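# Load every drink into the upright canvas bag

## Task

Get every drink resting on the bottom of the canvas bag, with the bag left upright and its sides standing. Nothing may depend on the robot to stay in place at the end; release everything and pull the grippers away afterwards.

## Robot and tools

Robot: two 6-joint arms with parallel grippers, named left_arm and right_arm. The names do not refer to image sides. Scene frame: origin on the table top midway between the arms, +x out over the table, +z up, left_arm on the +y side. left_arm base sits at (-0.009, +0.371, 0) m and right_arm base at (-0.035, -0.347, 0) m, both turned very slightly about z.

Tools.
execute_actions takes "actions", a list holding at most one item, plus an optional boolean "pictures" (images come back unless it is false). An empty list only reports the current state. An item with "rows" and optional "steps" (1 to 15, default 15) is a motion; an item with only "steps" (up to 300) is a wait that sends nothing new and returns once that many steps have elapsed since the previous result, with your reply time counted in. One control step is 1/30 s. Each row is used for one step; if there are fewer rows than steps, the final row repeats. A refused call moves nothing.

Row layout: one flat list of 14 numbers covering both arms, always all 14 even if one arm stays still. First left_arm: waist, shoulder, elbow, wrist pitch, wrist yaw, wrist roll, gripper opening; then right_arm in the same seven slots. The six joint values are absolute target angles in radians, in the same terms as the Joint positions line, not offsets. Stated ranges: waist -2.618 to 3.054, shoulder 0.000 to 3.142, elbow 0.000 to 3.142, wrist pitch -1.571 to 1.571, wrist yaw -1.571 to 1.571, wrist roll -2.094 to 2.094. True ends may differ by up to 0.036 rad either way. A target more than 0.036 rad beyond a range end, and farther out than the joint's last reported angle, gets the call refused; a target beyond the real end is clipped there, and a line "joint sent to its limit" may appear (possibly about an earlier motion). Missing that line does not prove there is room left. Opening is a unitless value from -1 (closed) to +1 (fully open, about 0.094 m between pads).

Motion limits: each step, the command sent to a joint stays within a fixed lead of its measured angle: 0.202 rad waist, 0.258 shoulder, 0.238 elbow, 0.573 wrist pitch, 0.522 wrist yaw and roll. If the targets would move a gripper more than 70 mm from where it is, all that arm's targets are pulled back proportionally. So big moves take several calls. Between calls the arms keep heading to the last row sent, until everything nearly stops or a step is HELD; after that only a fresh action resumes travel or pressing.

zoom_image: "camera" is one of cam_head_left, cam_head_right, cam_high, cam_low, cam_left_wrist, cam_right_wrist (all 504x504), and "region" is [x0, y0, x1, y1] pixels, top-left origin, no larger than 504 by 504. It gives a sharper crop of that camera's latest image.

read_manual: optional "section" (only "licences"); returns licence text, moves nothing.

finished_scene: "scene" is the current scene's number. Replying with no tool call ends everything.

Reading results: the state line, left_arm: ... | right_arm: ..., gives each gripper's end_effector_position (metres, scene frame) and end_effector_quat_wxyz. That point lies between the finger pads, about 1 cm short of the tips; it can be somewhat off, more when the arm is stretched. Fingers point along gripper +z and close along its y axis. Joint positions and Joint velocities list each arm's six joints (rad, rad/s) then pad gap (m, m/s). grip_measured is the measured opening on the command scale; each gripper's reading may be off by about 1 mm. Away from -1 and +1, fingers go to where grip_measured would equal your value, so to hold something command roughly 0.03 below grip_measured (less for a gentler hold). Pad force tops out near 50 to 62 N, lower for parts under about 2 mm thick. "joint command not followed" means a clearance check altered or blocked joint targets on some steps; the rest of the row still ran. HELD marks steps where your row, or part of it, was not sent.

Heat: holding loads warms motors, even while idle. MOTOR HOT appears from 75 °C; at 90 °C that arm halts 10 s (OVER-TEMPERATURE FAULT), and at 100 °C it goes limp and drops. Avoid long holds.

Avoid: knocking or placing any rigid object off the table, dropping or slamming drinks, tipping or collapsing the bag, hard pushes, and arms colliding or pressing on each other. Loose objects or held items may get brief external nudges. Finish with all drinks on the bag floor, bag upright, grippers open and withdrawn, and prefer smooth, economical motion.

Each tool is called after "Emit:" as name([rows], argument=value, ...), one row to a line, values as JSON.

## Session

Emit:
execute_actions(actions=[])

Scene clock: 0.00 s of 5400.00 s.
left_arm: end_effector_position=(+0.3693, +0.5412, +0.2629) grip_measured=+1.000 end_effector_quat_wxyz=(+0.601, -0.268, +0.698, -0.281) | right_arm: end_effector_position=(+0.2085, -0.0440, +0.2641) grip_measured=+1.000 end_effector_quat_wxyz=(+0.502, -0.256, +0.823, +0.076)
Joint positions: left_arm=[ 0.796  1.357  0.792  0.394  0.794 -0.681  0.094] | right_arm=[ 1.163  1.296  1.132 -0.464  0.6    0.237  0.094]
Joint velocities: left_arm=[-0.002 -0.007 -0.002  0.066 -0.007  0.007  0.   ] | right_arm=[-0.022  0.012 -0.002 -0.037 -0.007  0.037  0.   ]

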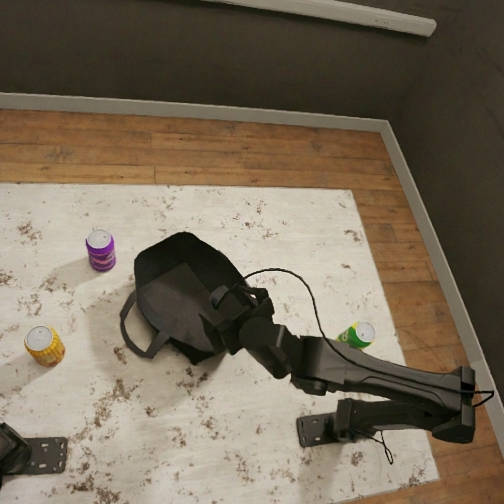

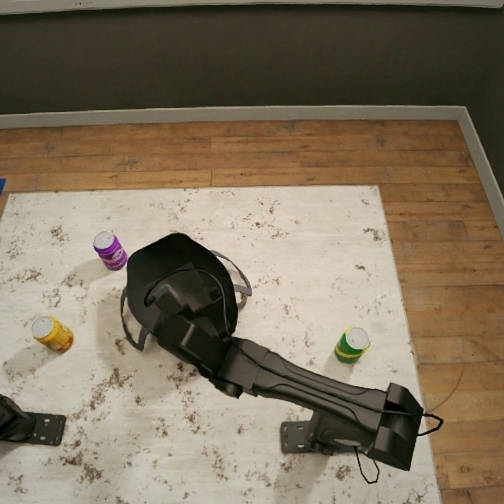

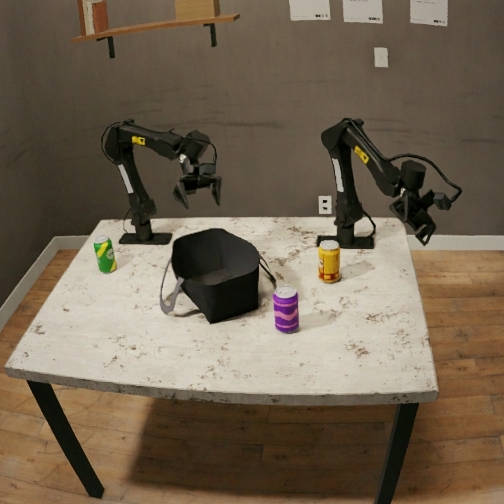

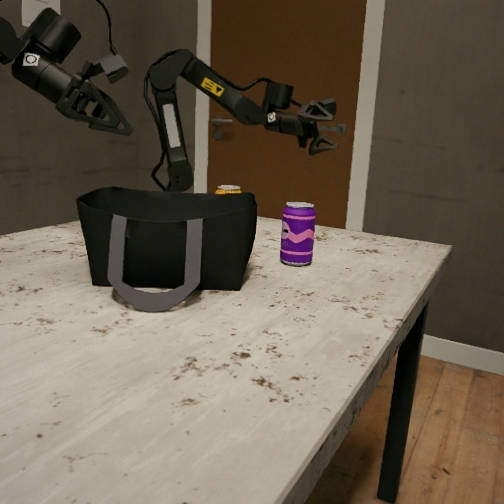

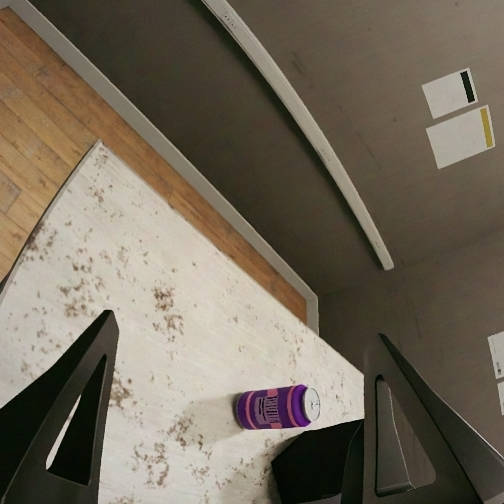

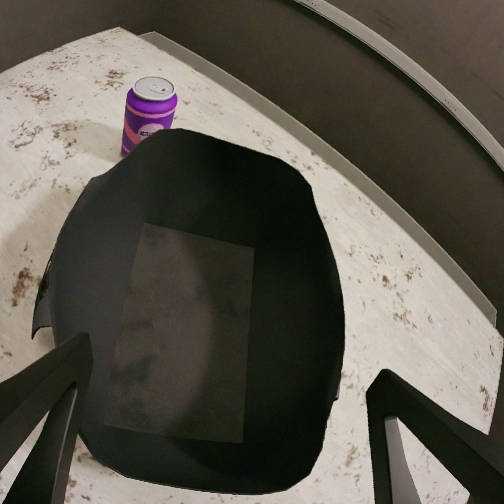

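Emit:
execute_actions([
  {"rows":[[0.3,1.1,0.95,-0.4,0.3,-0.3,1,0.5,1.0,1.1,-0.8,0.2,0.1,1]],"steps":12},
], pictures=false)

Emit:
execute_actions([
  {"rows":[[-0.237,0.945,0.96,-1.095,0,0,1,-0.33,0.945,0.95,-1.095,0,0,1]],"steps":15},
], pictures=false)

Emit:
execute_actions([
  {"steps":20},
])

Scene clock: 3.77 s of 5400.00 s.
left_arm: end_effector_position=(+0.3602, +0.3938, +0.2830) grip_measured=+1.000 end_effector_quat_wxyz=(+0.524, -0.139, +0.821, -0.179) | right_arm: end_effector_position=(+0.2562, -0.2392, +0.2822) grip_measured=+1.000 end_effector_quat_wxyz=(+0.460, -0.112, +0.880, +0.026)
Joint positions: left_arm=[ 0.292  1.091  0.963 -0.296  0.356 -0.34   0.094] | right_arm=[ 0.508  0.991  1.103 -0.749  0.257  0.116  0.094]
Joint velocities: left_arm=[ 0.012  0.11   0.007 -0.652 -0.3    0.154  0.   ] | right_arm=[-0.188  0.046 -0.027 -0.286 -0.198 -0.022  0.   ]
Steps of this call (steps 1 to 90: nothing new was sent; then 0.37 s passed at rest; steps 91 to 102: all 12 steps of this action). Readings (joint positions):
91: left_arm=[0.772 1.330 0.810 0.311 0.717 -0.631] | right_arm=[1.142 1.277 1.130 -0.485 0.543 0.221]
92: left_arm=[0.722 1.284 0.834 0.174 0.616 -0.572] | right_arm=[1.097 1.236 1.116 -0.532 0.472 0.199]
94: left_arm=[0.581 1.178 0.892 -0.029 0.497 -0.481] | right_arm=[0.969 1.125 1.100 -0.628 0.380 0.166]
98: left_arm=[0.318 1.084 0.962 -0.188 0.405 -0.379] | right_arm=[0.670 0.987 1.103 -0.706 0.285 0.130]
102: the state above

Scene clock: 4.27 s of 5400.00 s.
left_arm: end_effector_position=(+0.2194, +0.2952, +0.1816) grip_measured=+1.000 end_effector_quat_wxyz=(+0.258, +0.134, +0.955, -0.059) | right_arm: end_effector_position=(+0.1840, -0.4272, +0.1711) grip_measured=+1.000 end_effector_quat_wxyz=(+0.234, +0.168, +0.956, -0.054)
Joint positions: left_arm=[-0.234  0.963  0.963 -1.035  0.034 -0.028  0.094] | right_arm=[-0.32   0.971  0.948 -1.063  0.034  0.011  0.094]
Joint velocities: left_arm=[ 0.007 -0.002  0.007 -0.286 -0.212  0.095  0.   ] | right_arm=[-0.168  0.002 -0.007 -0.066 -0.125 -0.066  0.   ]
Steps of this call (steps 1 to 15: all 15 steps of this action). Readings (joint positions):
1: left_arm=[0.272 1.084 0.963 -0.344 0.305 -0.305] | right_arm=[0.486 0.989 1.093 -0.760 0.225 0.104]
2: left_arm=[0.230 1.065 0.963 -0.423 0.251 -0.263] | right_arm=[0.443 0.981 1.072 -0.781 0.192 0.091]
4: left_arm=[0.124 1.020 0.963 -0.574 0.188 -0.199] | right_arm=[0.333 0.971 1.019 -0.857 0.137 0.065]
8: left_arm=[-0.122 0.967 0.963 -0.835 0.092 -0.101] | right_arm=[0.048 0.971 0.950 -1.005 0.062 0.028]
15: the state above

Scene clock: 4.93 s of 5400.00 s.
left_arm: end_effector_position=(+0.2126, +0.3019, +0.1767) grip_measured=+1.000 end_effector_quat_wxyz=(+0.242, +0.140, +0.959, -0.043) | right_arm: end_effector_position=(+0.1817, -0.4230, +0.1692) grip_measured=+1.000 end_effector_quat_wxyz=(+0.228, +0.164, +0.959, -0.044)
Joint positions: left_arm=[-0.234  0.963  0.963 -1.075  0.01  -0.011  0.094] | right_arm=[-0.322  0.971  0.948 -1.079  0.013  0.004  0.094]
Joint velocities: left_arm=[-0.007  0.012  0.007 -0.022 -0.007  0.051  0.   ] | right_arm=[-0.007 -0.002 -0.007 -0.037  0.007  0.022  0.   ]
Steps of this call (steps 1 to 20: the robot went on to your last target). Readings (joint positions):
1: left_arm=[-0.234 0.963 0.963 -1.044 0.029 -0.025] | right_arm=[-0.322 0.971 0.948 -1.067 0.031 0.010]
2: left_arm=[-0.234 0.963 0.963 -1.051 0.025 -0.022] | right_arm=[-0.322 0.971 0.948 -1.070 0.027 0.009]
4: left_arm=[-0.234 0.963 0.963 -1.061 0.019 -0.018] | right_arm=[-0.322 0.971 0.948 -1.074 0.022 0.007]
8: left_arm=[-0.234 0.963 0.963 -1.070 0.013 -0.014] | right_arm=[-0.322 0.971 0.948 -1.077 0.016 0.005]
20: the state above

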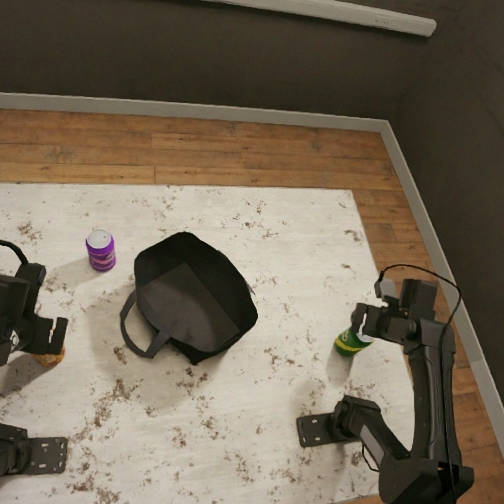

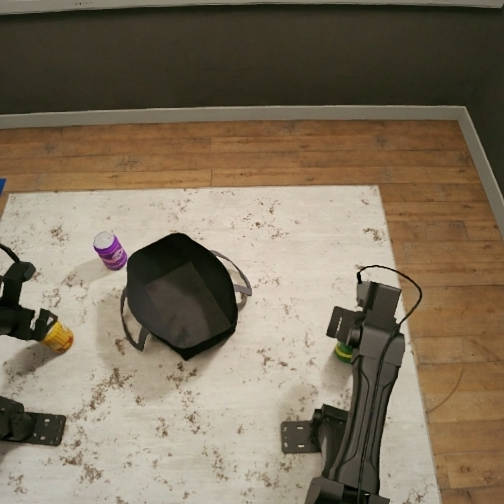

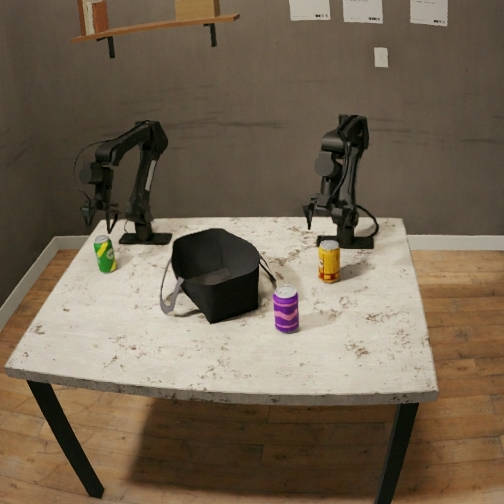

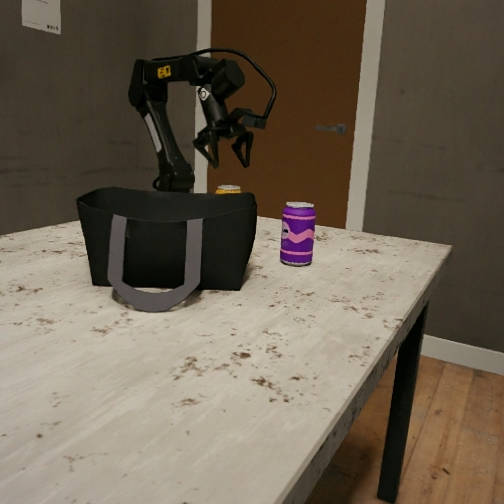

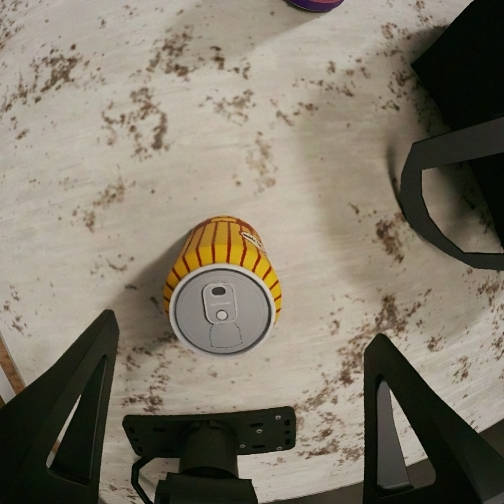

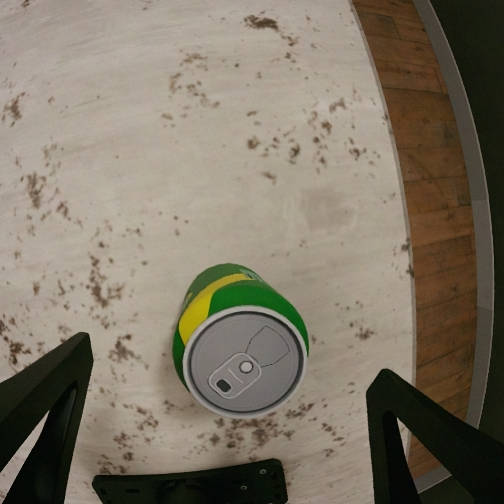

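Emit:
execute_actions([
  {"rows":[[-0.195,0.96,0.94,-1.03,0,0,1,-0.36,0.95,0.925,-1.04,0,0,1],[-0.195,0.96,0.915,-1.005,0,0,1,-0.36,0.94,0.9,-1.02,0,0,1],[-0.195,0.96,0.89,-0.98,0,0,1,-0.36,0.93,0.875,-1.0,0,0,1],[-0.195,0.96,0.865,-0.955,0,0,1,-0.36,0.92,0.85,-0.98,0,0,1],[-0.195,0.96,0.84,-0.93,0,0,1,-0.36,0.915,0.825,-0.96,0,0,1],[-0.195,0.96,0.815,-0.905,0,0,1,-0.36,0.915,0.8,-0.935,0,0,1],[-0.195,0.96,0.79,-0.88,0,0,1,-0.36,0.915,0.775,-0.91,0,0,1],[-0.195,0.96,0.765,-0.855,0,0,1,-0.36,0.915,0.75,-0.885,0,0,1],[-0.195,0.965,0.74,-0.83,0,0,1,-0.36,0.915,0.725,-0.86,0,0,1],[-0.195,0.97,0.715,-0.805,0,0,1,-0.36,0.915,0.7,-0.835,0,0,1],[-0.195,0.975,0.69,-0.78,0,0,1,-0.36,0.915,0.675,-0.81,0,0,1],[-0.195,0.98,0.67,-0.76,0,0,1,-0.36,0.915,0.65,-0.79,0,0,1],[-0.195,0.985,0.65,-0.745,0,0,1,-0.36,0.915,0.63,-0.78,0,0,1],[-0.195,0.985,0.633,-0.745,0,0,1,-0.36,0.915,0.614,-0.78,0,0,1]],"steps":15},
], pictures=false)

Emit:
execute_actions([
  {"steps":8},
], pictures=false)

Emit:
execute_actions([
  {"rows":[[-0.195,0.985,0.633,-0.745,0,0,0.7,-0.36,0.915,0.614,-0.78,0,0,0.7],[-0.195,0.985,0.633,-0.745,0,0,0.6,-0.36,0.915,0.614,-0.78,0,0,0.6],[-0.195,0.985,0.633,-0.745,0,0,0.55,-0.36,0.915,0.614,-0.78,0,0,0.55],[-0.195,0.985,0.633,-0.745,0,0,0.5,-0.36,0.915,0.614,-0.78,0,0,0.5],[-0.195,0.985,0.633,-0.745,0,0,0.46,-0.36,0.915,0.614,-0.78,0,0,0.46],[-0.195,0.985,0.633,-0.745,0,0,0.42,-0.36,0.915,0.614,-0.78,0,0,0.42],[-0.195,0.985,0.633,-0.745,0,0,0.38,-0.36,0.915,0.614,-0.78,0,0,0.38],[-0.195,0.985,0.633,-0.745,0,0,0.32,-0.36,0.915,0.614,-0.78,0,0,0.335]],"steps":14},
])

Scene clock: 10.40 s of 5400.00 s.
left_arm: end_effector_position=(+0.2119, +0.3097, +0.0937) grip_measured=+1.000 end_effector_quat_wxyz=(+0.216, +0.126, +0.968, -0.034) | right_arm: end_effector_position=(+0.1713, -0.4252, +0.0926) grip_measured=+1.000 end_effector_quat_wxyz=(+0.214, +0.177, +0.960, -0.043)
Joint positions: left_arm=[-0.204  0.976  0.661 -0.815  0.008 -0.01   0.094] | right_arm=[-0.349  0.932  0.64  -0.838  0.01   0.004  0.094]
Joint velocities: left_arm=[ 0.002  0.11  -0.432  0.256 -0.11   0.051  0.   ] | right_arm=[-0.007 -0.007 -0.452  0.183 -0.007 -0.066  0.   ]
Steps of this call (steps 1 to 15: the robot went on to your last target; steps 16 to 90: nothing new was sent; then 1.97 s passed at rest; steps 91 to 105: all 15 steps of this action). Readings (joint positions):
91: left_arm=[-0.230 0.963 0.962 -1.072 0.010 -0.010] | right_arm=[-0.326 0.971 0.947 -1.076 0.010 0.004]
92: left_arm=[-0.220 0.963 0.957 -1.062 0.010 -0.010] | right_arm=[-0.335 0.969 0.941 -1.064 0.010 0.004]
94: left_arm=[-0.206 0.963 0.929 -1.025 0.008 -0.010] | right_arm=[-0.347 0.956 0.908 -1.031 0.010 0.004]
98: left_arm=[-0.204 0.963 0.826 -0.946 0.008 -0.010] | right_arm=[-0.349 0.933 0.809 -0.966 0.010 0.004]
105: the state above

Scene clock: 10.67 s of 5400.00 s.
left_arm: end_effector_position=(+0.2161, +0.3086, +0.0892) grip_measured=+1.000 end_effector_quat_wxyz=(+0.224, +0.126, +0.966, -0.035) | right_arm: end_effector_position=(+0.1754, -0.4267, +0.0896) grip_measured=+1.000 end_effector_quat_wxyz=(+0.224, +0.177, +0.957, -0.045)
Joint positions: left_arm=[-0.204  0.982  0.638 -0.77   0.008 -0.01   0.094] | right_arm=[-0.349  0.932  0.619 -0.797  0.01   0.004  0.094]
Joint velocities: left_arm=[ 0.007 -0.007  0.002  0.066 -0.022  0.037  0.   ] | right_arm=[-0.012  0.002  0.012  0.051 -0.051 -0.051  0.   ]
Steps of this call (steps 1 to 8: the robot went on to your last target). Readings (joint positions):
1: left_arm=[-0.204 0.979 0.649 -0.807 0.008 -0.010] | right_arm=[-0.349 0.932 0.628 -0.833 0.010 0.004]
2: left_arm=[-0.204 0.981 0.642 -0.803 0.008 -0.010] | right_arm=[-0.349 0.932 0.621 -0.829 0.010 0.004]
4: left_arm=[-0.204 0.982 0.638 -0.793 0.008 -0.010] | right_arm=[-0.349 0.932 0.619 -0.819 0.010 0.004]
8: the state above

Scene clock: 11.13 s of 5400.00 s.
left_arm: end_effector_position=(+0.2184, +0.3085, +0.0903) grip_measured=+0.352 end_effector_quat_wxyz=(+0.229, +0.126, +0.965, -0.035) | right_arm: end_effector_position=(+0.1773, -0.4286, +0.0909) grip_measured=+0.373 end_effector_quat_wxyz=(+0.229, +0.178, +0.956, -0.048)
Joint positions: left_arm=[-0.203  0.982  0.638 -0.76   0.005 -0.01   0.064] | right_arm=[-0.352  0.932  0.619 -0.786  0.012  0.003  0.065]
Joint velocities: left_arm=[-0.002  0.007 -0.012 -0.022 -0.007 -0.051 -0.   ] | right_arm=[ 0.002 -0.007 -0.022 -0.081 -0.066 -0.007 -0.   ]
Steps of this call (steps 1 to 14: all 14 steps of this action). Readings (joint positions):
1: left_arm=[-0.204 0.982 0.638 -0.767 0.008 -0.010] | right_arm=[-0.349 0.932 0.619 -0.794 0.010 0.004]
2: left_arm=[-0.204 0.982 0.638 -0.765 0.008 -0.010] | right_arm=[-0.349 0.932 0.619 -0.792 0.010 0.004]
4: left_arm=[-0.204 0.982 0.638 -0.762 0.008 -0.010] | right_arm=[-0.349 0.932 0.619 -0.789 0.010 0.004]
8: left_arm=[-0.203 0.982 0.638 -0.760 0.005 -0.010] | right_arm=[-0.352 0.932 0.619 -0.786 0.012 0.003]
14: the state above

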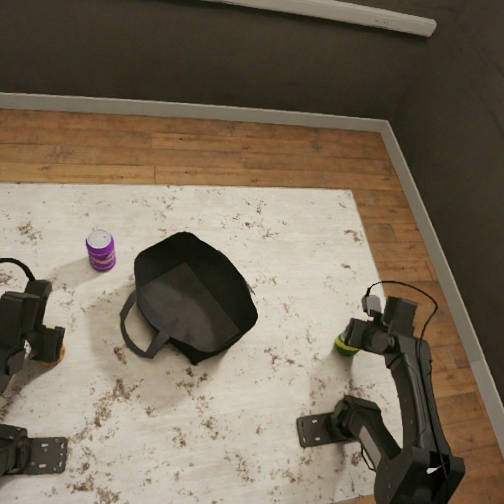

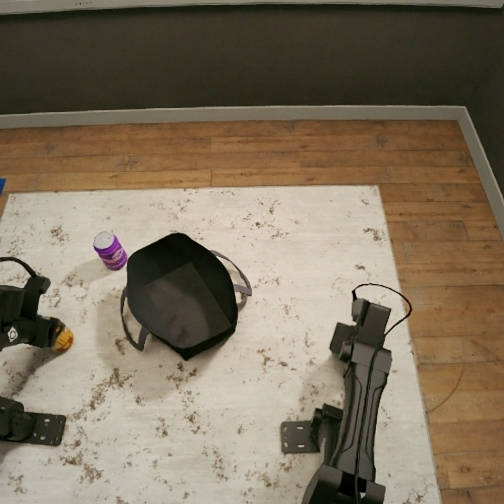

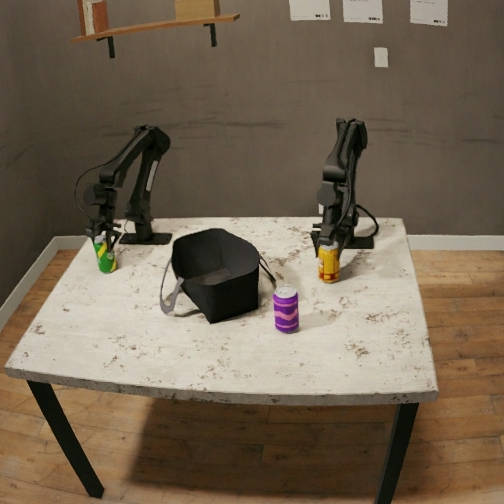

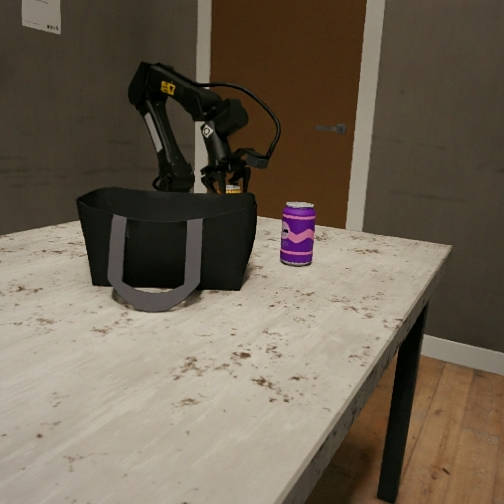

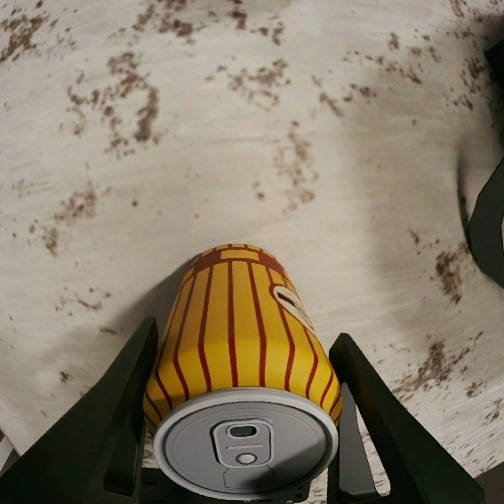

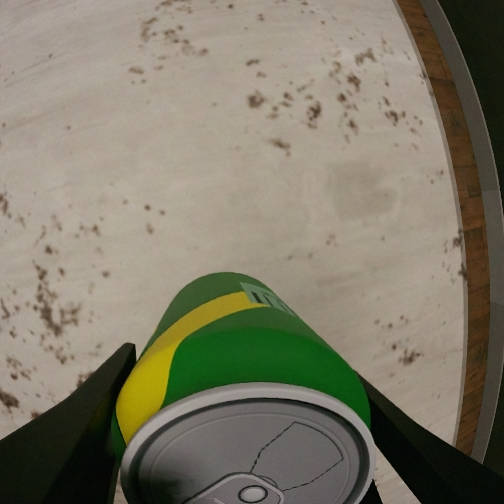

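Emit:
execute_actions([
  {"rows":[[-0.195,0.985,0.67,-0.77,0,0,0.315,-0.36,0.92,0.65,-0.8,0,0,0.335],[-0.195,0.985,0.71,-0.8,0,0,0.315,-0.36,0.925,0.7,-0.83,0,0,0.335],[-0.195,0.985,0.76,-0.83,0,0,0.315,-0.36,0.93,0.75,-0.86,0,0,0.335],[-0.195,0.99,0.81,-0.86,0,0,0.315,-0.35,0.94,0.8,-0.89,0,0,0.335],[-0.195,1.0,0.86,-0.89,0,0,0.315,-0.33,0.96,0.86,-0.92,0,0,0.335],[-0.195,1.01,0.92,-0.92,0,0,0.315,-0.3,0.98,0.92,-0.95,0,0,0.335],[-0.195,1.02,0.98,-0.95,0,0,0.315,-0.26,1.0,0.98,-0.98,0,0,0.335],[-0.195,1.03,1.04,-0.98,0,0,0.315,-0.21,1.02,1.04,-1.01,0,0,0.335],[-0.195,1.04,1.1,-1.01,0,0,0.315,-0.15,1.04,1.1,-1.04,0,0,0.335],[-0.195,1.05,1.16,-1.04,0,0,0.315,-0.09,1.06,1.16,-1.07,0,0,0.335],[-0.195,1.06,1.22,-1.07,0,0,0.315,-0.03,1.08,1.22,-1.1,0,0,0.335],[-0.195,1.07,1.27,-1.1,0,0,0.315,0.03,1.1,1.28,-1.13,0,0,0.335],[-0.195,1.08,1.31,-1.13,0,0,0.315,0.09,1.12,1.34,-1.15,0,0,0.335],[-0.195,1.09,1.35,-1.15,0,0,0.315,0.15,1.14,1.4,-1.16,0,0,0.335],[-0.195,1.1,1.37,-1.16,0,0,0.315,0.21,1.16,1.45,-1.16,0,0,0.335]],"steps":15},
], pictures=false)

Emit:
execute_actions([
  {"rows":[[-0.195,1.1,1.37,-1.16,0,0,0.315,0.27,1.19,1.49,-1.16,0,0,0.335],[-0.195,1.1,1.37,-1.16,0,0,0.315,0.33,1.22,1.53,-1.16,0,0,0.335],[-0.195,1.1,1.37,-1.16,0,0,0.315,0.39,1.25,1.57,-1.16,0,0,0.335],[-0.195,1.1,1.37,-1.16,0,0,0.315,0.44,1.29,1.61,-1.16,0,0,0.335],[-0.195,1.1,1.37,-1.16,0,0,0.315,0.49,1.33,1.65,-1.16,0,0,0.335],[-0.195,1.1,1.37,-1.16,0,0,0.315,0.54,1.37,1.69,-1.16,0,0,0.335],[-0.195,1.1,1.37,-1.16,0,0,0.315,0.59,1.41,1.73,-1.16,0,0,0.335],[-0.195,1.1,1.37,-1.16,0,0,0.315,0.64,1.45,1.77,-1.16,0,0,0.335],[-0.195,1.1,1.37,-1.16,0,0,0.315,0.68,1.49,1.8,-1.16,0,0,0.335],[-0.195,1.1,1.37,-1.16,0,0,0.315,0.72,1.53,1.83,-1.16,0,0,0.335],[-0.195,1.1,1.37,-1.16,0,0,0.315,0.75,1.57,1.86,-1.16,0,0,0.335],[-0.195,1.1,1.37,-1.16,0,0,0.315,0.78,1.6,1.88,-1.16,0,0,0.335],[-0.195,1.1,1.37,-1.16,0,0,0.315,0.795,1.63,1.9,-1.16,0,0,0.335],[-0.195,1.1,1.37,-1.16,0,0,0.315,0.81,1.65,1.91,-1.16,0,0,0.335],[-0.195,1.1,1.37,-1.16,0,0,0.315,0.81,1.66,1.91,-1.16,0,0,0.335]],"steps":15},
], pictures=false)

Emit:
execute_actions([
  {"steps":14},
])

Scene clock: 20.13 s of 5400.00 s.
left_arm: end_effector_position=(+0.2671, +0.2951, +0.2761) grip_measured=+0.352 end_effector_quat_wxyz=(+0.351, +0.121, +0.927, -0.052) | right_arm: end_effector_position=(+0.2556, -0.3233, +0.2711) grip_measured=+0.373 end_effector_quat_wxyz=(+0.332, -0.038, +0.942, +0.007)
Joint positions: left_arm=[-0.203  1.079  1.294 -1.061  0.005 -0.01   0.064] | right_arm=[ 0.099  1.13   1.33  -1.093  0.018  0.002  0.065]
Joint velocities: left_arm=[-0.007  0.12   1.179 -0.432  0.007 -0.007  0.   ] | right_arm=[ 1.726  0.569  1.668 -0.535 -0.007 -0.037 -0.001]
Steps of this call (steps 1 to 15: the robot went on to your last target; steps 16 to 90: nothing new was sent; then 5.50 s passed at rest; steps 91 to 105: all 15 steps of this action). Readings (joint positions):
91: left_arm=[-0.203 0.982 0.638 -0.760 0.005 -0.010] | right_arm=[-0.352 0.932 0.620 -0.786 0.012 0.003]
92: left_arm=[-0.203 0.983 0.643 -0.766 0.005 -0.010] | right_arm=[-0.352 0.933 0.627 -0.796 0.012 0.003]
94: left_arm=[-0.203 0.991 0.683 -0.815 0.005 -0.010] | right_arm=[-0.352 0.939 0.674 -0.855 0.011 0.003]
98: left_arm=[-0.203 1.026 0.875 -0.940 0.005 -0.010] | right_arm=[-0.295 0.993 0.889 -0.975 0.018 0.003]
105: the state above

Scene clock: 20.63 s of 5400.00 s.
left_arm: end_effector_position=(+0.2515, +0.2994, +0.2719) grip_measured=+0.352 end_effector_quat_wxyz=(+0.305, +0.123, +0.943, -0.045) | right_arm: end_effector_position=(+0.2548, -0.0562, +0.2912) grip_measured=+0.373 end_effector_quat_wxyz=(+0.282, -0.364, +0.880, +0.118)
Joint positions: left_arm=[-0.203  1.107  1.355 -1.192  0.005 -0.01   0.064] | right_arm=[ 0.794  1.646  1.863 -1.167 -0.003  0.001  0.065]
Joint velocities: left_arm=[ 0.027 -0.007 -0.007  0.022  0.007  0.007 -0.   ] | right_arm=[ 0.501  0.779  0.217  0.051 -0.081 -0.037 -0.001]
Steps of this call (steps 1 to 15: all 15 steps of this action). Readings (joint positions):
1: left_arm=[-0.203 1.082 1.327 -1.071 0.005 -0.010] | right_arm=[0.159 1.150 1.383 -1.107 0.016 0.002]
2: left_arm=[-0.203 1.082 1.345 -1.078 0.005 -0.010] | right_arm=[0.220 1.171 1.432 -1.118 0.015 0.002]
4: left_arm=[-0.203 1.082 1.355 -1.096 0.005 -0.010] | right_arm=[0.337 1.221 1.521 -1.135 0.012 0.002]
8: left_arm=[-0.203 1.100 1.355 -1.161 0.005 -0.010] | right_arm=[0.543 1.367 1.682 -1.164 0.008 0.001]
15: the state above

Scene clock: 21.10 s of 5400.00 s.
left_arm: end_effector_position=(+0.2513, +0.2994, +0.2718) grip_measured=+0.352 end_effector_quat_wxyz=(+0.305, +0.123, +0.943, -0.045) | right_arm: end_effector_position=(+0.2503, -0.0465, +0.2728) grip_measured=+0.373 end_effector_quat_wxyz=(+0.252, -0.378, +0.884, +0.111)
Joint positions: left_arm=[-0.203  1.107  1.355 -1.192  0.005 -0.01   0.064] | right_arm=[ 0.816  1.695  1.876 -1.194 -0.007  0.001  0.065]
Joint velocities: left_arm=[-0.007  0.002  0.002 -0.066  0.022  0.037 -0.   ] | right_arm=[-0.017 -0.007 -0.007  0.007  0.051  0.037 -0.001]
Steps of this call (steps 1 to 14: the robot went on to your last target). Readings (joint positions):
1: left_arm=[-0.203 1.107 1.355 -1.192 0.005 -0.010] | right_arm=[0.807 1.668 1.867 -1.167 -0.006 0.001]
2: left_arm=[-0.203 1.107 1.355 -1.192 0.005 -0.010] | right_arm=[0.814 1.684 1.867 -1.168 -0.010 0.001]
4: left_arm=[-0.203 1.107 1.355 -1.192 0.005 -0.010] | right_arm=[0.816 1.701 1.867 -1.180 -0.010 0.001]
8: left_arm=[-0.203 1.107 1.355 -1.192 0.005 -0.010] | right_arm=[0.816 1.698 1.872 -1.194 -0.007 0.001]
14: the state above

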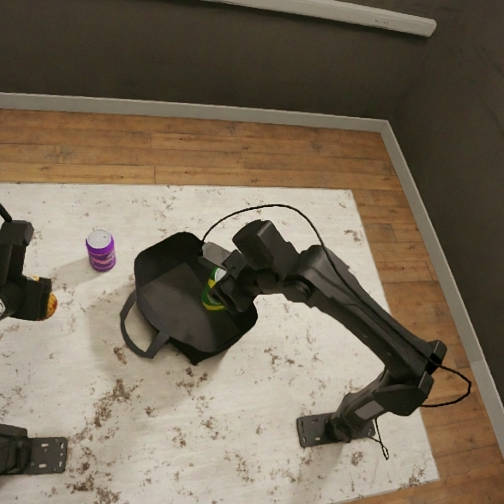

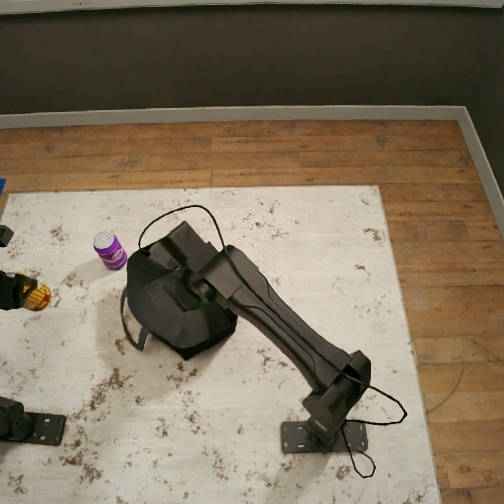

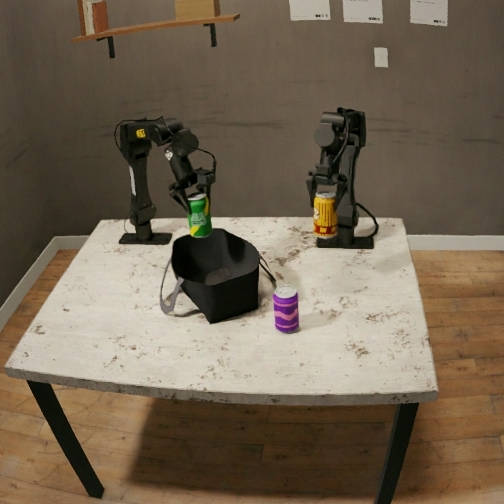

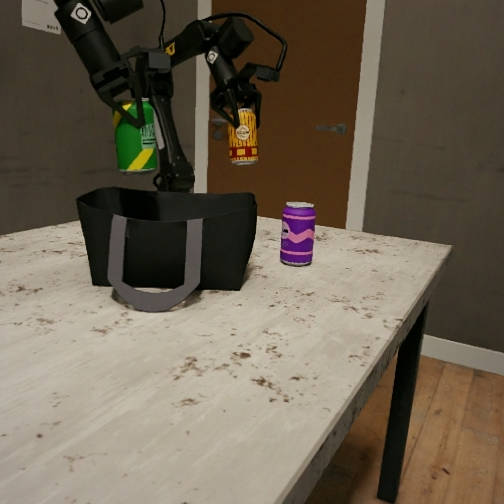

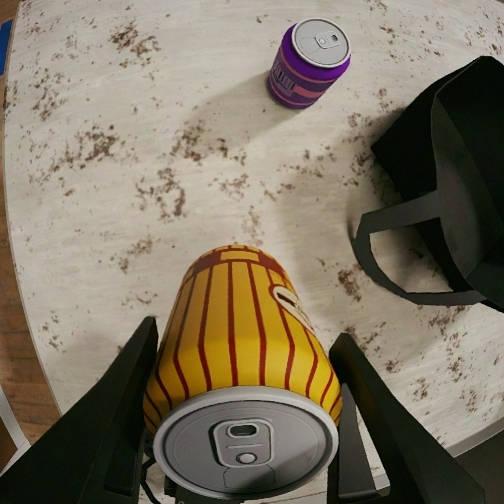

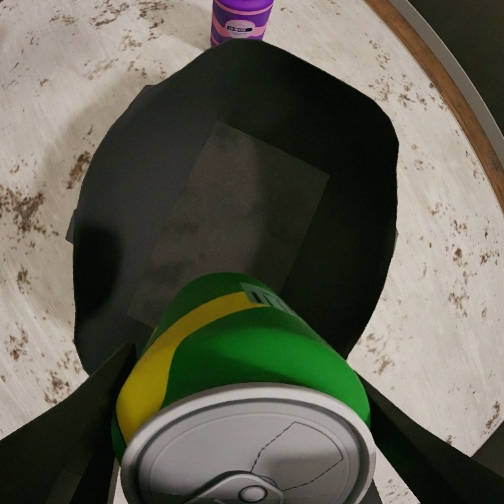

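Emit:
execute_actions([
  {"rows":[[-0.195,1.1,1.37,-1.16,0,0,0.315,0.83,1.655,1.86,-1.13,0,0,0.335],[-0.195,1.1,1.37,-1.16,0,0,0.315,0.84,1.65,1.83,-1.1,0,0,0.335],[-0.195,1.1,1.37,-1.16,0,0,0.315,0.84,1.645,1.8,-1.07,0,0,0.335],[-0.195,1.1,1.37,-1.16,0,0,0.315,0.84,1.64,1.765,-1.04,0,0,0.335],[-0.195,1.1,1.37,-1.16,0,0,0.315,0.84,1.64,1.73,-1.01,0,0,0.335],[-0.195,1.1,1.37,-1.16,0,0,0.315,0.84,1.64,1.695,-0.98,0,0,0.335],[-0.195,1.1,1.37,-1.16,0,0,0.315,0.84,1.64,1.66,-0.95,0,0,0.335],[-0.195,1.1,1.37,-1.16,0,0,0.315,0.84,1.64,1.625,-0.92,0,0,0.335],[-0.195,1.1,1.37,-1.16,0,0,0.315,0.84,1.64,1.59,-0.89,0,0,0.335],[-0.195,1.1,1.37,-1.16,0,0,0.315,0.84,1.64,1.555,-0.86,0,0,0.335],[-0.195,1.1,1.37,-1.16,0,0,0.315,0.84,1.645,1.52,-0.83,0,0,0.335],[-0.195,1.1,1.37,-1.16,0,0,0.315,0.84,1.65,1.49,-0.8,0,0,0.335],[-0.195,1.1,1.37,-1.16,0,0,0.315,0.84,1.655,1.46,-0.77,0,0,0.335],[-0.195,1.1,1.37,-1.16,0,0,0.315,0.84,1.66,1.43,-0.74,0,0,0.335],[-0.195,1.1,1.37,-1.16,0,0,0.315,0.84,1.665,1.4,-0.71,0,0,0.335]],"steps":15},
], pictures=false)

Emit:
execute_actions([
  {"rows":[[-0.195,1.1,1.37,-1.16,0,0,0.315,0.84,1.67,1.375,-0.69,0,0,0.335],[-0.195,1.1,1.37,-1.16,0,0,0.315,0.84,1.673,1.355,-0.67,0,0,0.335],[-0.195,1.1,1.37,-1.16,0,0,0.315,0.84,1.676,1.335,-0.65,0,0,0.335],[-0.195,1.1,1.37,-1.16,0,0,0.315,0.84,1.679,1.32,-0.635,0,0,0.335],[-0.195,1.1,1.37,-1.16,0,0,0.315,0.84,1.682,1.305,-0.62,0,0,0.335],[-0.195,1.1,1.37,-1.16,0,0,0.315,0.84,1.685,1.29,-0.61,0,0,0.335],[-0.195,1.1,1.37,-1.16,0,0,0.315,0.84,1.688,1.28,-0.6,0,0,0.335],[-0.195,1.1,1.37,-1.16,0,0,0.315,0.84,1.69,1.27,-0.59,0,0,0.335],[-0.195,1.1,1.37,-1.16,0,0,0.315,0.84,1.692,1.26,-0.585,0,0,0.335],[-0.195,1.1,1.37,-1.16,0,0,0.315,0.84,1.694,1.25,-0.58,0,0,0.335]],"steps":15},
])

Scene clock: 25.80 s of 5400.00 s.
left_arm: end_effector_position=(+0.2513, +0.2994, +0.2718) grip_measured=+0.352 end_effector_quat_wxyz=(+0.305, +0.123, +0.943, -0.045) | right_arm: end_effector_position=(+0.2424, -0.0461, +0.1646) grip_measured=+0.373 end_effector_quat_wxyz=(+0.212, -0.389, +0.892, +0.095)
Joint positions: left_arm=[-0.203  1.107  1.355 -1.192  0.005 -0.01   0.064] | right_arm=[ 0.831  1.665  1.444 -0.881 -0.005  0.001  0.065]
Joint velocities: left_arm=[-0.002 -0.002  0.007 -0.022  0.007 -0.007  0.   ] | right_arm=[-0.012  0.081 -0.896  0.828  0.007  0.007 -0.001]
Steps of this call (steps 1 to 30: the robot went on to your last target; steps 31 to 90: nothing new was sent; then 1.20 s passed at rest; steps 91 to 105: all 15 steps of this action). Readings (joint positions):
91: left_arm=[-0.203 1.107 1.355 -1.192 0.005 -0.010] | right_arm=[0.816 1.694 1.873 -1.192 -0.007 0.001]
92: left_arm=[-0.203 1.107 1.355 -1.192 0.005 -0.010] | right_arm=[0.817 1.690 1.862 -1.182 -0.006 0.001]
94: left_arm=[-0.203 1.107 1.355 -1.192 0.005 -0.010] | right_arm=[0.823 1.676 1.819 -1.148 -0.005 0.001]
98: left_arm=[-0.203 1.107 1.355 -1.192 0.005 -0.010] | right_arm=[0.831 1.659 1.691 -1.060 -0.005 0.001]
105: the state above

Scene clock: 26.30 s of 5400.00 s.
left_arm: end_effector_position=(+0.2513, +0.2994, +0.2718) grip_measured=+0.352 end_effector_quat_wxyz=(+0.305, +0.123, +0.943, -0.045) | right_arm: end_effector_position=(+0.2438, -0.0446, +0.1018) grip_measured=+0.373 end_effector_quat_wxyz=(+0.207, -0.389, +0.893, +0.093)
Joint positions: left_arm=[-0.203  1.107  1.355 -1.192  0.005 -0.01   0.064] | right_arm=[ 0.831  1.706  1.244 -0.651 -0.005  0.001  0.065]
Joint velocities: left_arm=[ 0.032 -0.002 -0.012  0.007 -0.051 -0.007  0.001] | right_arm=[-0.002 -0.007  0.007  0.168 -0.037  0.037 -0.001]
Steps of this call (steps 1 to 15: all 15 steps of this action). Readings (joint positions):
1: left_arm=[-0.203 1.107 1.355 -1.192 0.005 -0.010] | right_arm=[0.831 1.669 1.416 -0.854 -0.005 0.001]
2: left_arm=[-0.203 1.107 1.355 -1.192 0.005 -0.010] | right_arm=[0.831 1.674 1.389 -0.828 -0.005 0.001]
4: left_arm=[-0.203 1.107 1.355 -1.192 0.005 -0.010] | right_arm=[0.831 1.685 1.344 -0.781 -0.005 0.001]
8: left_arm=[-0.203 1.107 1.355 -1.192 0.005 -0.010] | right_arm=[0.831 1.700 1.280 -0.709 -0.005 0.001]
15: the state above

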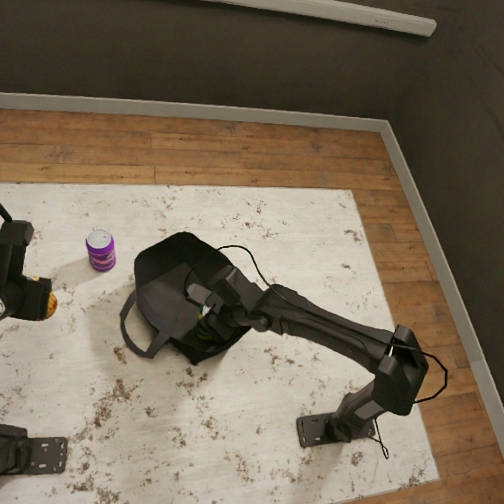

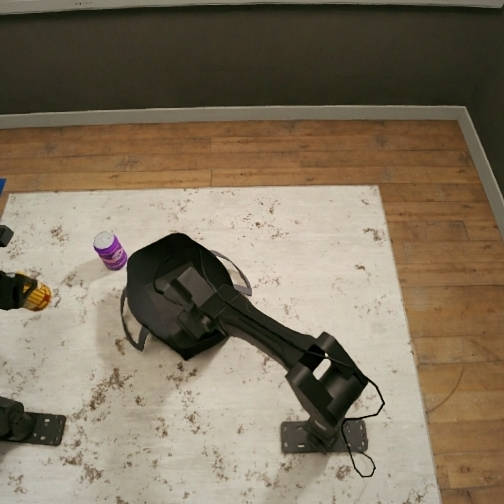

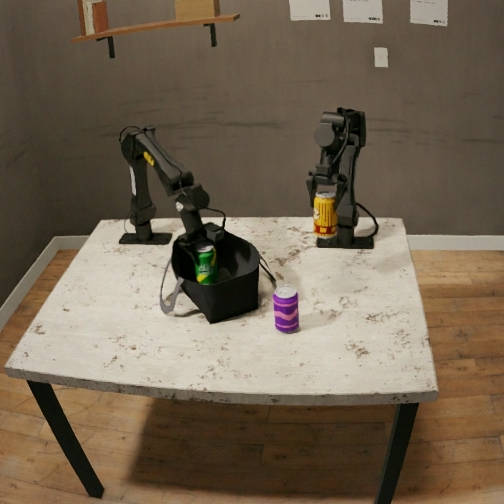

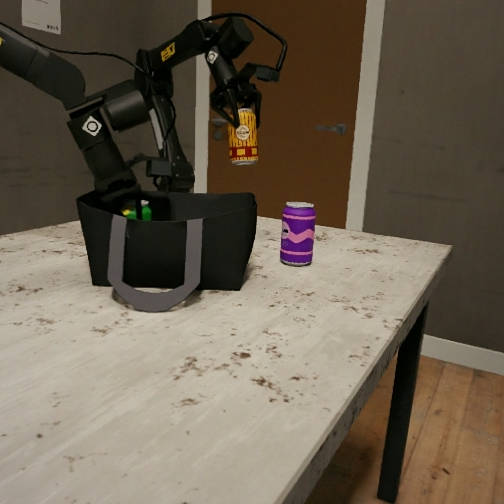

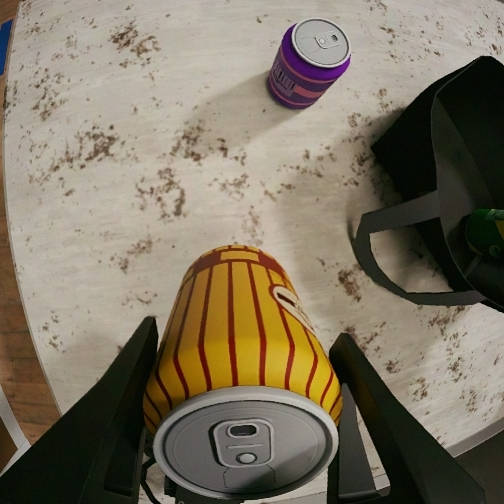

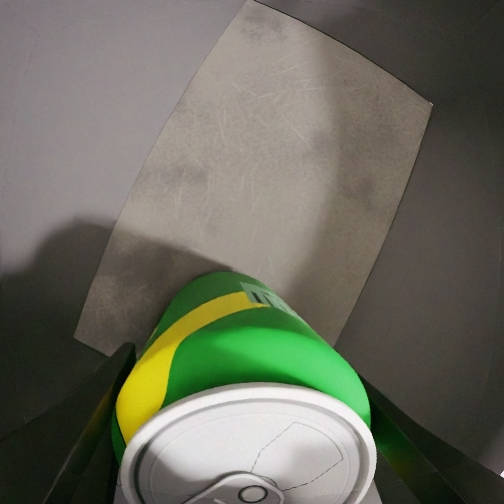

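Emit:
execute_actions([
  {"rows":[[-0.195,1.1,1.37,-1.16,0,0,0.315,0.84,1.7,1.24,-0.575,0,0,0.335],[-0.195,1.1,1.37,-1.16,0,0,0.315,0.84,1.704,1.232,-0.57,0,0,0.335],[-0.195,1.1,1.37,-1.16,0,0,0.315,0.84,1.708,1.225,-0.565,0,0,0.335],[-0.195,1.1,1.37,-1.16,0,0,0.315,0.84,1.712,1.22,-0.56,0,0,0.335]],"steps":12},
], pictures=false)

Emit:
execute_actions([
  {"rows":[[-0.195,1.1,1.37,-1.16,0,0,0.315,0.84,1.71,1.225,-0.6,0,0,0.65]],"steps":7},
], pictures=false)

Emit:
execute_actions([
  {"rows":[[-0.195,1.1,1.37,-1.16,0,0,0.315,0.84,1.69,1.26,-0.64,0,0,0.65],[-0.195,1.1,1.37,-1.16,0,0,0.315,0.84,1.68,1.29,-0.68,0,0,0.65],[-0.195,1.1,1.37,-1.16,0,0,0.315,0.84,1.67,1.32,-0.72,0,0,0.65],[-0.195,1.1,1.37,-1.16,0,0,0.315,0.84,1.66,1.35,-0.76,0,0,0.65],[-0.195,1.1,1.37,-1.16,0,0,0.315,0.84,1.65,1.38,-0.8,0,0,0.65],[-0.195,1.1,1.37,-1.16,0,0,0.315,0.84,1.64,1.41,-0.84,0,0,0.65],[-0.195,1.1,1.37,-1.16,0,0,0.315,0.84,1.63,1.44,-0.88,0,0,0.65],[-0.195,1.1,1.37,-1.16,0,0,0.315,0.84,1.62,1.47,-0.92,0,0,0.65],[-0.195,1.1,1.37,-1.16,0,0,0.315,0.84,1.6,1.5,-0.96,0,0,0.65],[-0.195,1.1,1.37,-1.16,0,0,0.315,0.84,1.57,1.52,-1,0,0,0.65],[-0.195,1.1,1.37,-1.16,0,0,0.315,0.84,1.54,1.53,-1,0,0,0.65],[-0.195,1.1,1.37,-1.16,0,0,0.315,0.84,1.5,1.53,-1,0,0,0.65],[-0.195,1.1,1.37,-1.16,0,0,0.315,0.82,1.46,1.52,-1,0,0,0.65],[-0.195,1.1,1.37,-1.16,0,0,0.315,0.78,1.42,1.5,-1,0,0,0.65],[-0.195,1.1,1.37,-1.16,0,0,0.315,0.72,1.38,1.47,-1,0,0,0.65]],"steps":15},
], pictures=false)

Emit:
execute_actions([
  {"rows":[[-0.22,1.13,1.41,-1.15,0,0,0.315,0.65,1.34,1.43,-1,0,0,0.65],[-0.25,1.17,1.46,-1.14,0,0,0.315,0.58,1.3,1.39,-1,0,0,0.65],[-0.29,1.22,1.51,-1.13,0,0,0.315,0.51,1.26,1.35,-1,0,0,0.65],[-0.33,1.27,1.56,-1.12,0,0,0.315,0.44,1.22,1.31,-1,0,0,0.65],[-0.37,1.32,1.61,-1.11,0,0,0.315,0.37,1.18,1.27,-1,0,0,0.65],[-0.41,1.37,1.66,-1.1,0,0,0.315,0.3,1.14,1.23,-1,0,0,0.65],[-0.45,1.42,1.71,-1.09,0,0,0.315,0.23,1.1,1.19,-1,0,0,0.65],[-0.49,1.47,1.76,-1.08,0,0,0.315,0.16,1.06,1.15,-1,0,0,0.65],[-0.53,1.52,1.81,-1.07,0,0,0.315,0.09,1.03,1.11,-1,0,0,0.65],[-0.57,1.57,1.85,-1.06,0,0,0.315,0.03,1,1.07,-1,0,0,0.65],[-0.61,1.62,1.89,-1.05,0,0,0.315,-0.03,1,1.03,-1,0,0,0.65],[-0.64,1.67,1.93,-1.04,0,0,0.315,-0.07,1,1,-1,0,0,0.65],[-0.67,1.71,1.96,-1.03,0,0,0.315,-0.1,1,1,-1,0,0,0.65],[-0.69,1.74,1.98,-1.02,0,0,0.315,-0.1,1,1,-1,0,0,0.65],[-0.7,1.76,1.98,-1.02,0,0,0.315,-0.1,1,1,-1,0,0,0.65]],"steps":15},
], pictures=false)

Emit:
execute_actions([
  {"steps":14},
])

Scene clock: 35.67 s of 5400.00 s.
left_arm: end_effector_position=(+0.2513, +0.2995, +0.2717) grip_measured=+0.352 end_effector_quat_wxyz=(+0.305, +0.123, +0.943, -0.045) | right_arm: end_effector_position=(+0.2471, -0.0411, +0.0946) grip_measured=+0.373 end_effector_quat_wxyz=(+0.215, -0.388, +0.891, +0.096)
Joint positions: left_arm=[-0.203  1.107  1.355 -1.193  0.005 -0.01   0.064] | right_arm=[ 0.831  1.717  1.22  -0.598 -0.005  0.001  0.065]
Joint velocities: left_arm=[-0.007 -0.007  0.002  0.066  0.037  0.037 -0.   ] | right_arm=[ 0.017 -0.002  0.002  0.037 -0.022  0.007 -0.   ]
Steps of this call (steps 1 to 30: the robot went on to your last target; steps 31 to 90: nothing new was sent; then 5.97 s passed at rest; steps 91 to 102: all 12 steps of this action). Readings (joint positions):
91: left_arm=[-0.203 1.107 1.355 -1.193 0.005 -0.010] | right_arm=[0.831 1.706 1.244 -0.626 -0.005 0.001]
92: left_arm=[-0.203 1.107 1.355 -1.193 0.005 -0.010] | right_arm=[0.831 1.706 1.242 -0.623 -0.005 0.001]
94: left_arm=[-0.203 1.107 1.355 -1.193 0.005 -0.010] | right_arm=[0.831 1.706 1.233 -0.612 -0.005 0.001]
98: left_arm=[-0.203 1.107 1.355 -1.193 0.005 -0.010] | right_arm=[0.831 1.715 1.220 -0.607 -0.005 0.001]
102: the state above

Scene clock: 35.90 s of 5400.00 s.
left_arm: end_effector_position=(+0.2513, +0.2995, +0.2717) grip_measured=+0.352 end_effector_quat_wxyz=(+0.305, +0.123, +0.943, -0.045) | right_arm: end_effector_position=(+0.2473, -0.0409, +0.0947) grip_measured=+0.648 end_effector_quat_wxyz=(+0.215, -0.388, +0.891, +0.096)
Joint positions: left_arm=[-0.203  1.107  1.355 -1.193  0.005 -0.01   0.064] | right_arm=[ 0.831  1.717  1.22  -0.596 -0.005  0.001  0.077]
Joint velocities: left_arm=[ 0.002 -0.007 -0.007 -0.037 -0.066  0.007 -0.001] | right_arm=[ 0.017 -0.002  0.007  0.007  0.051 -0.037  0.   ]
Steps of this call (steps 1 to 7: all 7 steps of this action). Readings (joint positions):
1: left_arm=[-0.203 1.107 1.355 -1.193 0.005 -0.010] | right_arm=[0.831 1.717 1.220 -0.598 -0.005 0.001]
2: left_arm=[-0.203 1.107 1.355 -1.193 0.005 -0.010] | right_arm=[0.831 1.717 1.220 -0.598 -0.005 0.001]
4: left_arm=[-0.203 1.107 1.355 -1.193 0.005 -0.010] | right_arm=[0.831 1.717 1.220 -0.596 -0.005 0.001]
7: the state above

Scene clock: 36.40 s of 5400.00 s.
left_arm: end_effector_position=(+0.2513, +0.2995, +0.2717) grip_measured=+0.352 end_effector_quat_wxyz=(+0.305, +0.123, +0.943, -0.045) | right_arm: end_effector_position=(+0.2371, -0.0619, +0.2566) grip_measured=+0.648 end_effector_quat_wxyz=(+0.308, -0.369, +0.866, +0.136)
Joint positions: left_arm=[-0.203  1.107  1.355 -1.193  0.005 -0.01   0.064] | right_arm=[ 0.812  1.47   1.501 -0.915 -0.01   0.001  0.077]
Joint velocities: left_arm=[-0.012  0.022 -0.012 -0.051 -0.022  0.168 -0.001] | right_arm=[-0.598 -1.258 -0.154 -0.256 -0.139 -0.007 -0.   ]
Steps of this call (steps 1 to 15: all 15 steps of this action). Readings (joint positions):
1: left_arm=[-0.203 1.107 1.355 -1.193 0.005 -0.010] | right_arm=[0.831 1.717 1.222 -0.601 -0.005 0.001]
2: left_arm=[-0.203 1.107 1.355 -1.193 0.005 -0.010] | right_arm=[0.831 1.717 1.231 -0.617 -0.005 0.001]
4: left_arm=[-0.203 1.107 1.355 -1.193 0.005 -0.010] | right_arm=[0.831 1.714 1.270 -0.665 -0.005 0.001]
8: left_arm=[-0.203 1.107 1.355 -1.193 0.005 -0.010] | right_arm=[0.831 1.675 1.392 -0.776 -0.005 0.001]
15: the state above

Scene clock: 36.90 s of 5400.00 s.
left_arm: end_effector_position=(+0.3267, +0.0773, +0.2983) grip_measured=+0.352 end_effector_quat_wxyz=(+0.321, +0.328, +0.881, -0.119) | right_arm: end_effector_position=(+0.2254, -0.3726, +0.1951) grip_measured=+0.648 end_effector_quat_wxyz=(+0.286, +0.047, +0.957, -0.018)
Joint positions: left_arm=[-0.66   1.719  1.925 -1.079 -0.009 -0.009  0.064] | right_arm=[-0.085  1.011  1.012 -0.99   0.01   0.001  0.077]
Joint velocities: left_arm=[-0.823  1.057  0.505  0.623  0.125  0.022  0.   ] | right_arm=[-0.335 -0.002 -0.315 -0.168 -0.037  0.095 -0.   ]
Steps of this call (steps 1 to 15: all 15 steps of this action). Readings (joint positions):
1: left_arm=[-0.204 1.110 1.357 -1.194 0.005 -0.010] | right_arm=[0.778 1.426 1.490 -0.920 -0.014 0.001]
2: left_arm=[-0.211 1.121 1.370 -1.202 0.002 -0.010] | right_arm=[0.725 1.380 1.471 -0.921 -0.016 0.001]
4: left_arm=[-0.253 1.179 1.438 -1.226 -0.010 -0.010] | right_arm=[0.589 1.293 1.413 -0.923 -0.013 0.001]
8: left_arm=[-0.401 1.373 1.637 -1.195 -0.014 -0.009] | right_arm=[0.302 1.144 1.244 -0.935 -0.003 0.001]
15: the state above

Scene clock: 37.37 s of 5400.00 s.
left_arm: end_effector_position=(+0.3220, +0.0486, +0.2737) grip_measured=+0.352 end_effector_quat_wxyz=(+0.295, +0.354, +0.879, -0.125) | right_arm: end_effector_position=(+0.2219, -0.3742, +0.1902) grip_measured=+0.648 end_effector_quat_wxyz=(+0.277, +0.051, +0.959, -0.019)
Joint positions: left_arm=[-0.706  1.792  1.938 -1.065  0.008 -0.009  0.064] | right_arm=[-0.092  1.011  1.003 -0.999  0.01   0.001  0.077]
Joint velocities: left_arm=[ 0.012 -0.027 -0.012 -0.007  0.037 -0.007 -0.   ] | right_arm=[-0.012  0.007 -0.007  0.037  0.051  0.007  0.   ]
Steps of this call (steps 1 to 14: the robot went on to your last target). Readings (joint positions):
1: left_arm=[-0.684 1.750 1.936 -1.060 -0.003 -0.009] | right_arm=[-0.092 1.011 1.004 -0.995 0.010 0.001]
2: left_arm=[-0.701 1.773 1.938 -1.047 0.004 -0.009] | right_arm=[-0.092 1.011 1.003 -0.999 0.010 0.001]
4: left_arm=[-0.717 1.801 1.938 -1.051 0.015 -0.009] | right_arm=[-0.092 1.011 1.003 -0.999 0.010 0.001]
8: left_arm=[-0.711 1.803 1.938 -1.065 0.013 -0.009] | right_arm=[-0.092 1.011 1.003 -0.999 0.010 0.001]
14: the state above

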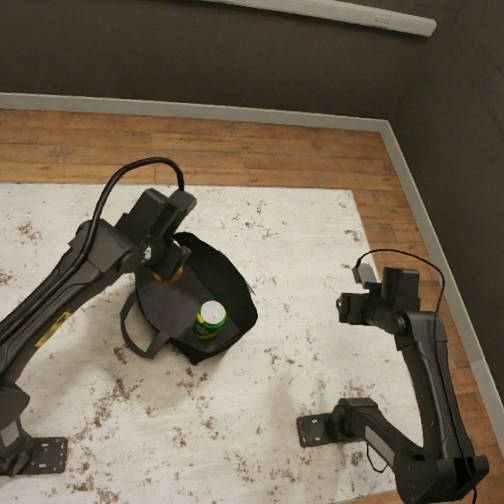

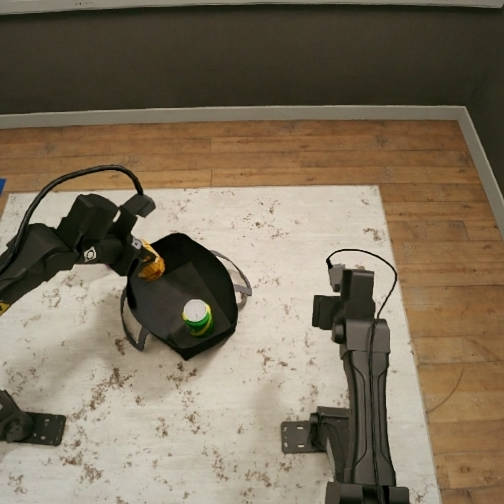

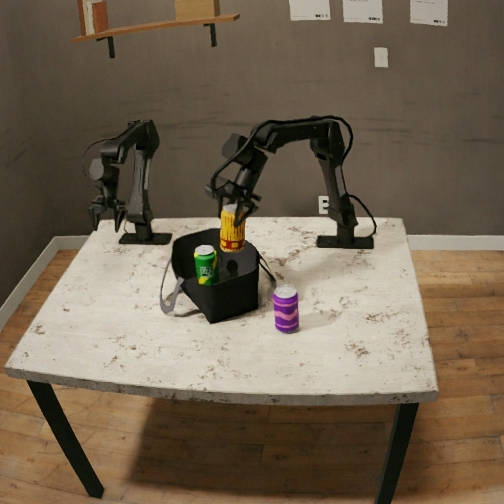

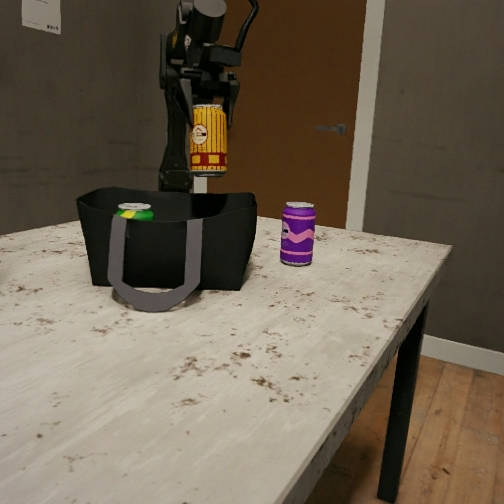

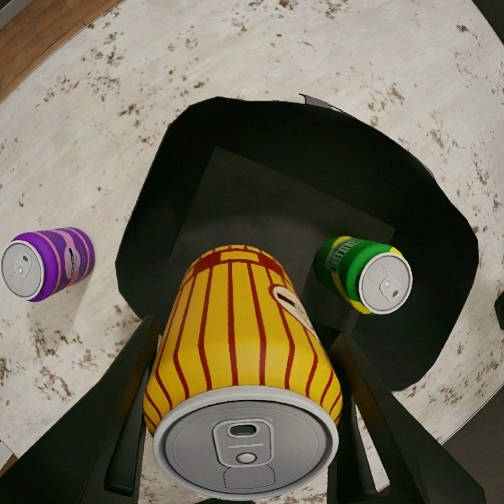

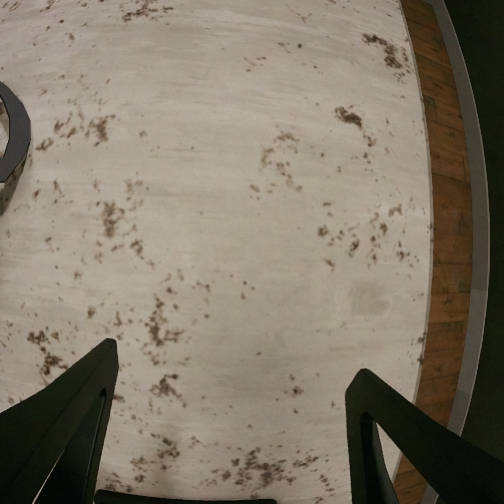

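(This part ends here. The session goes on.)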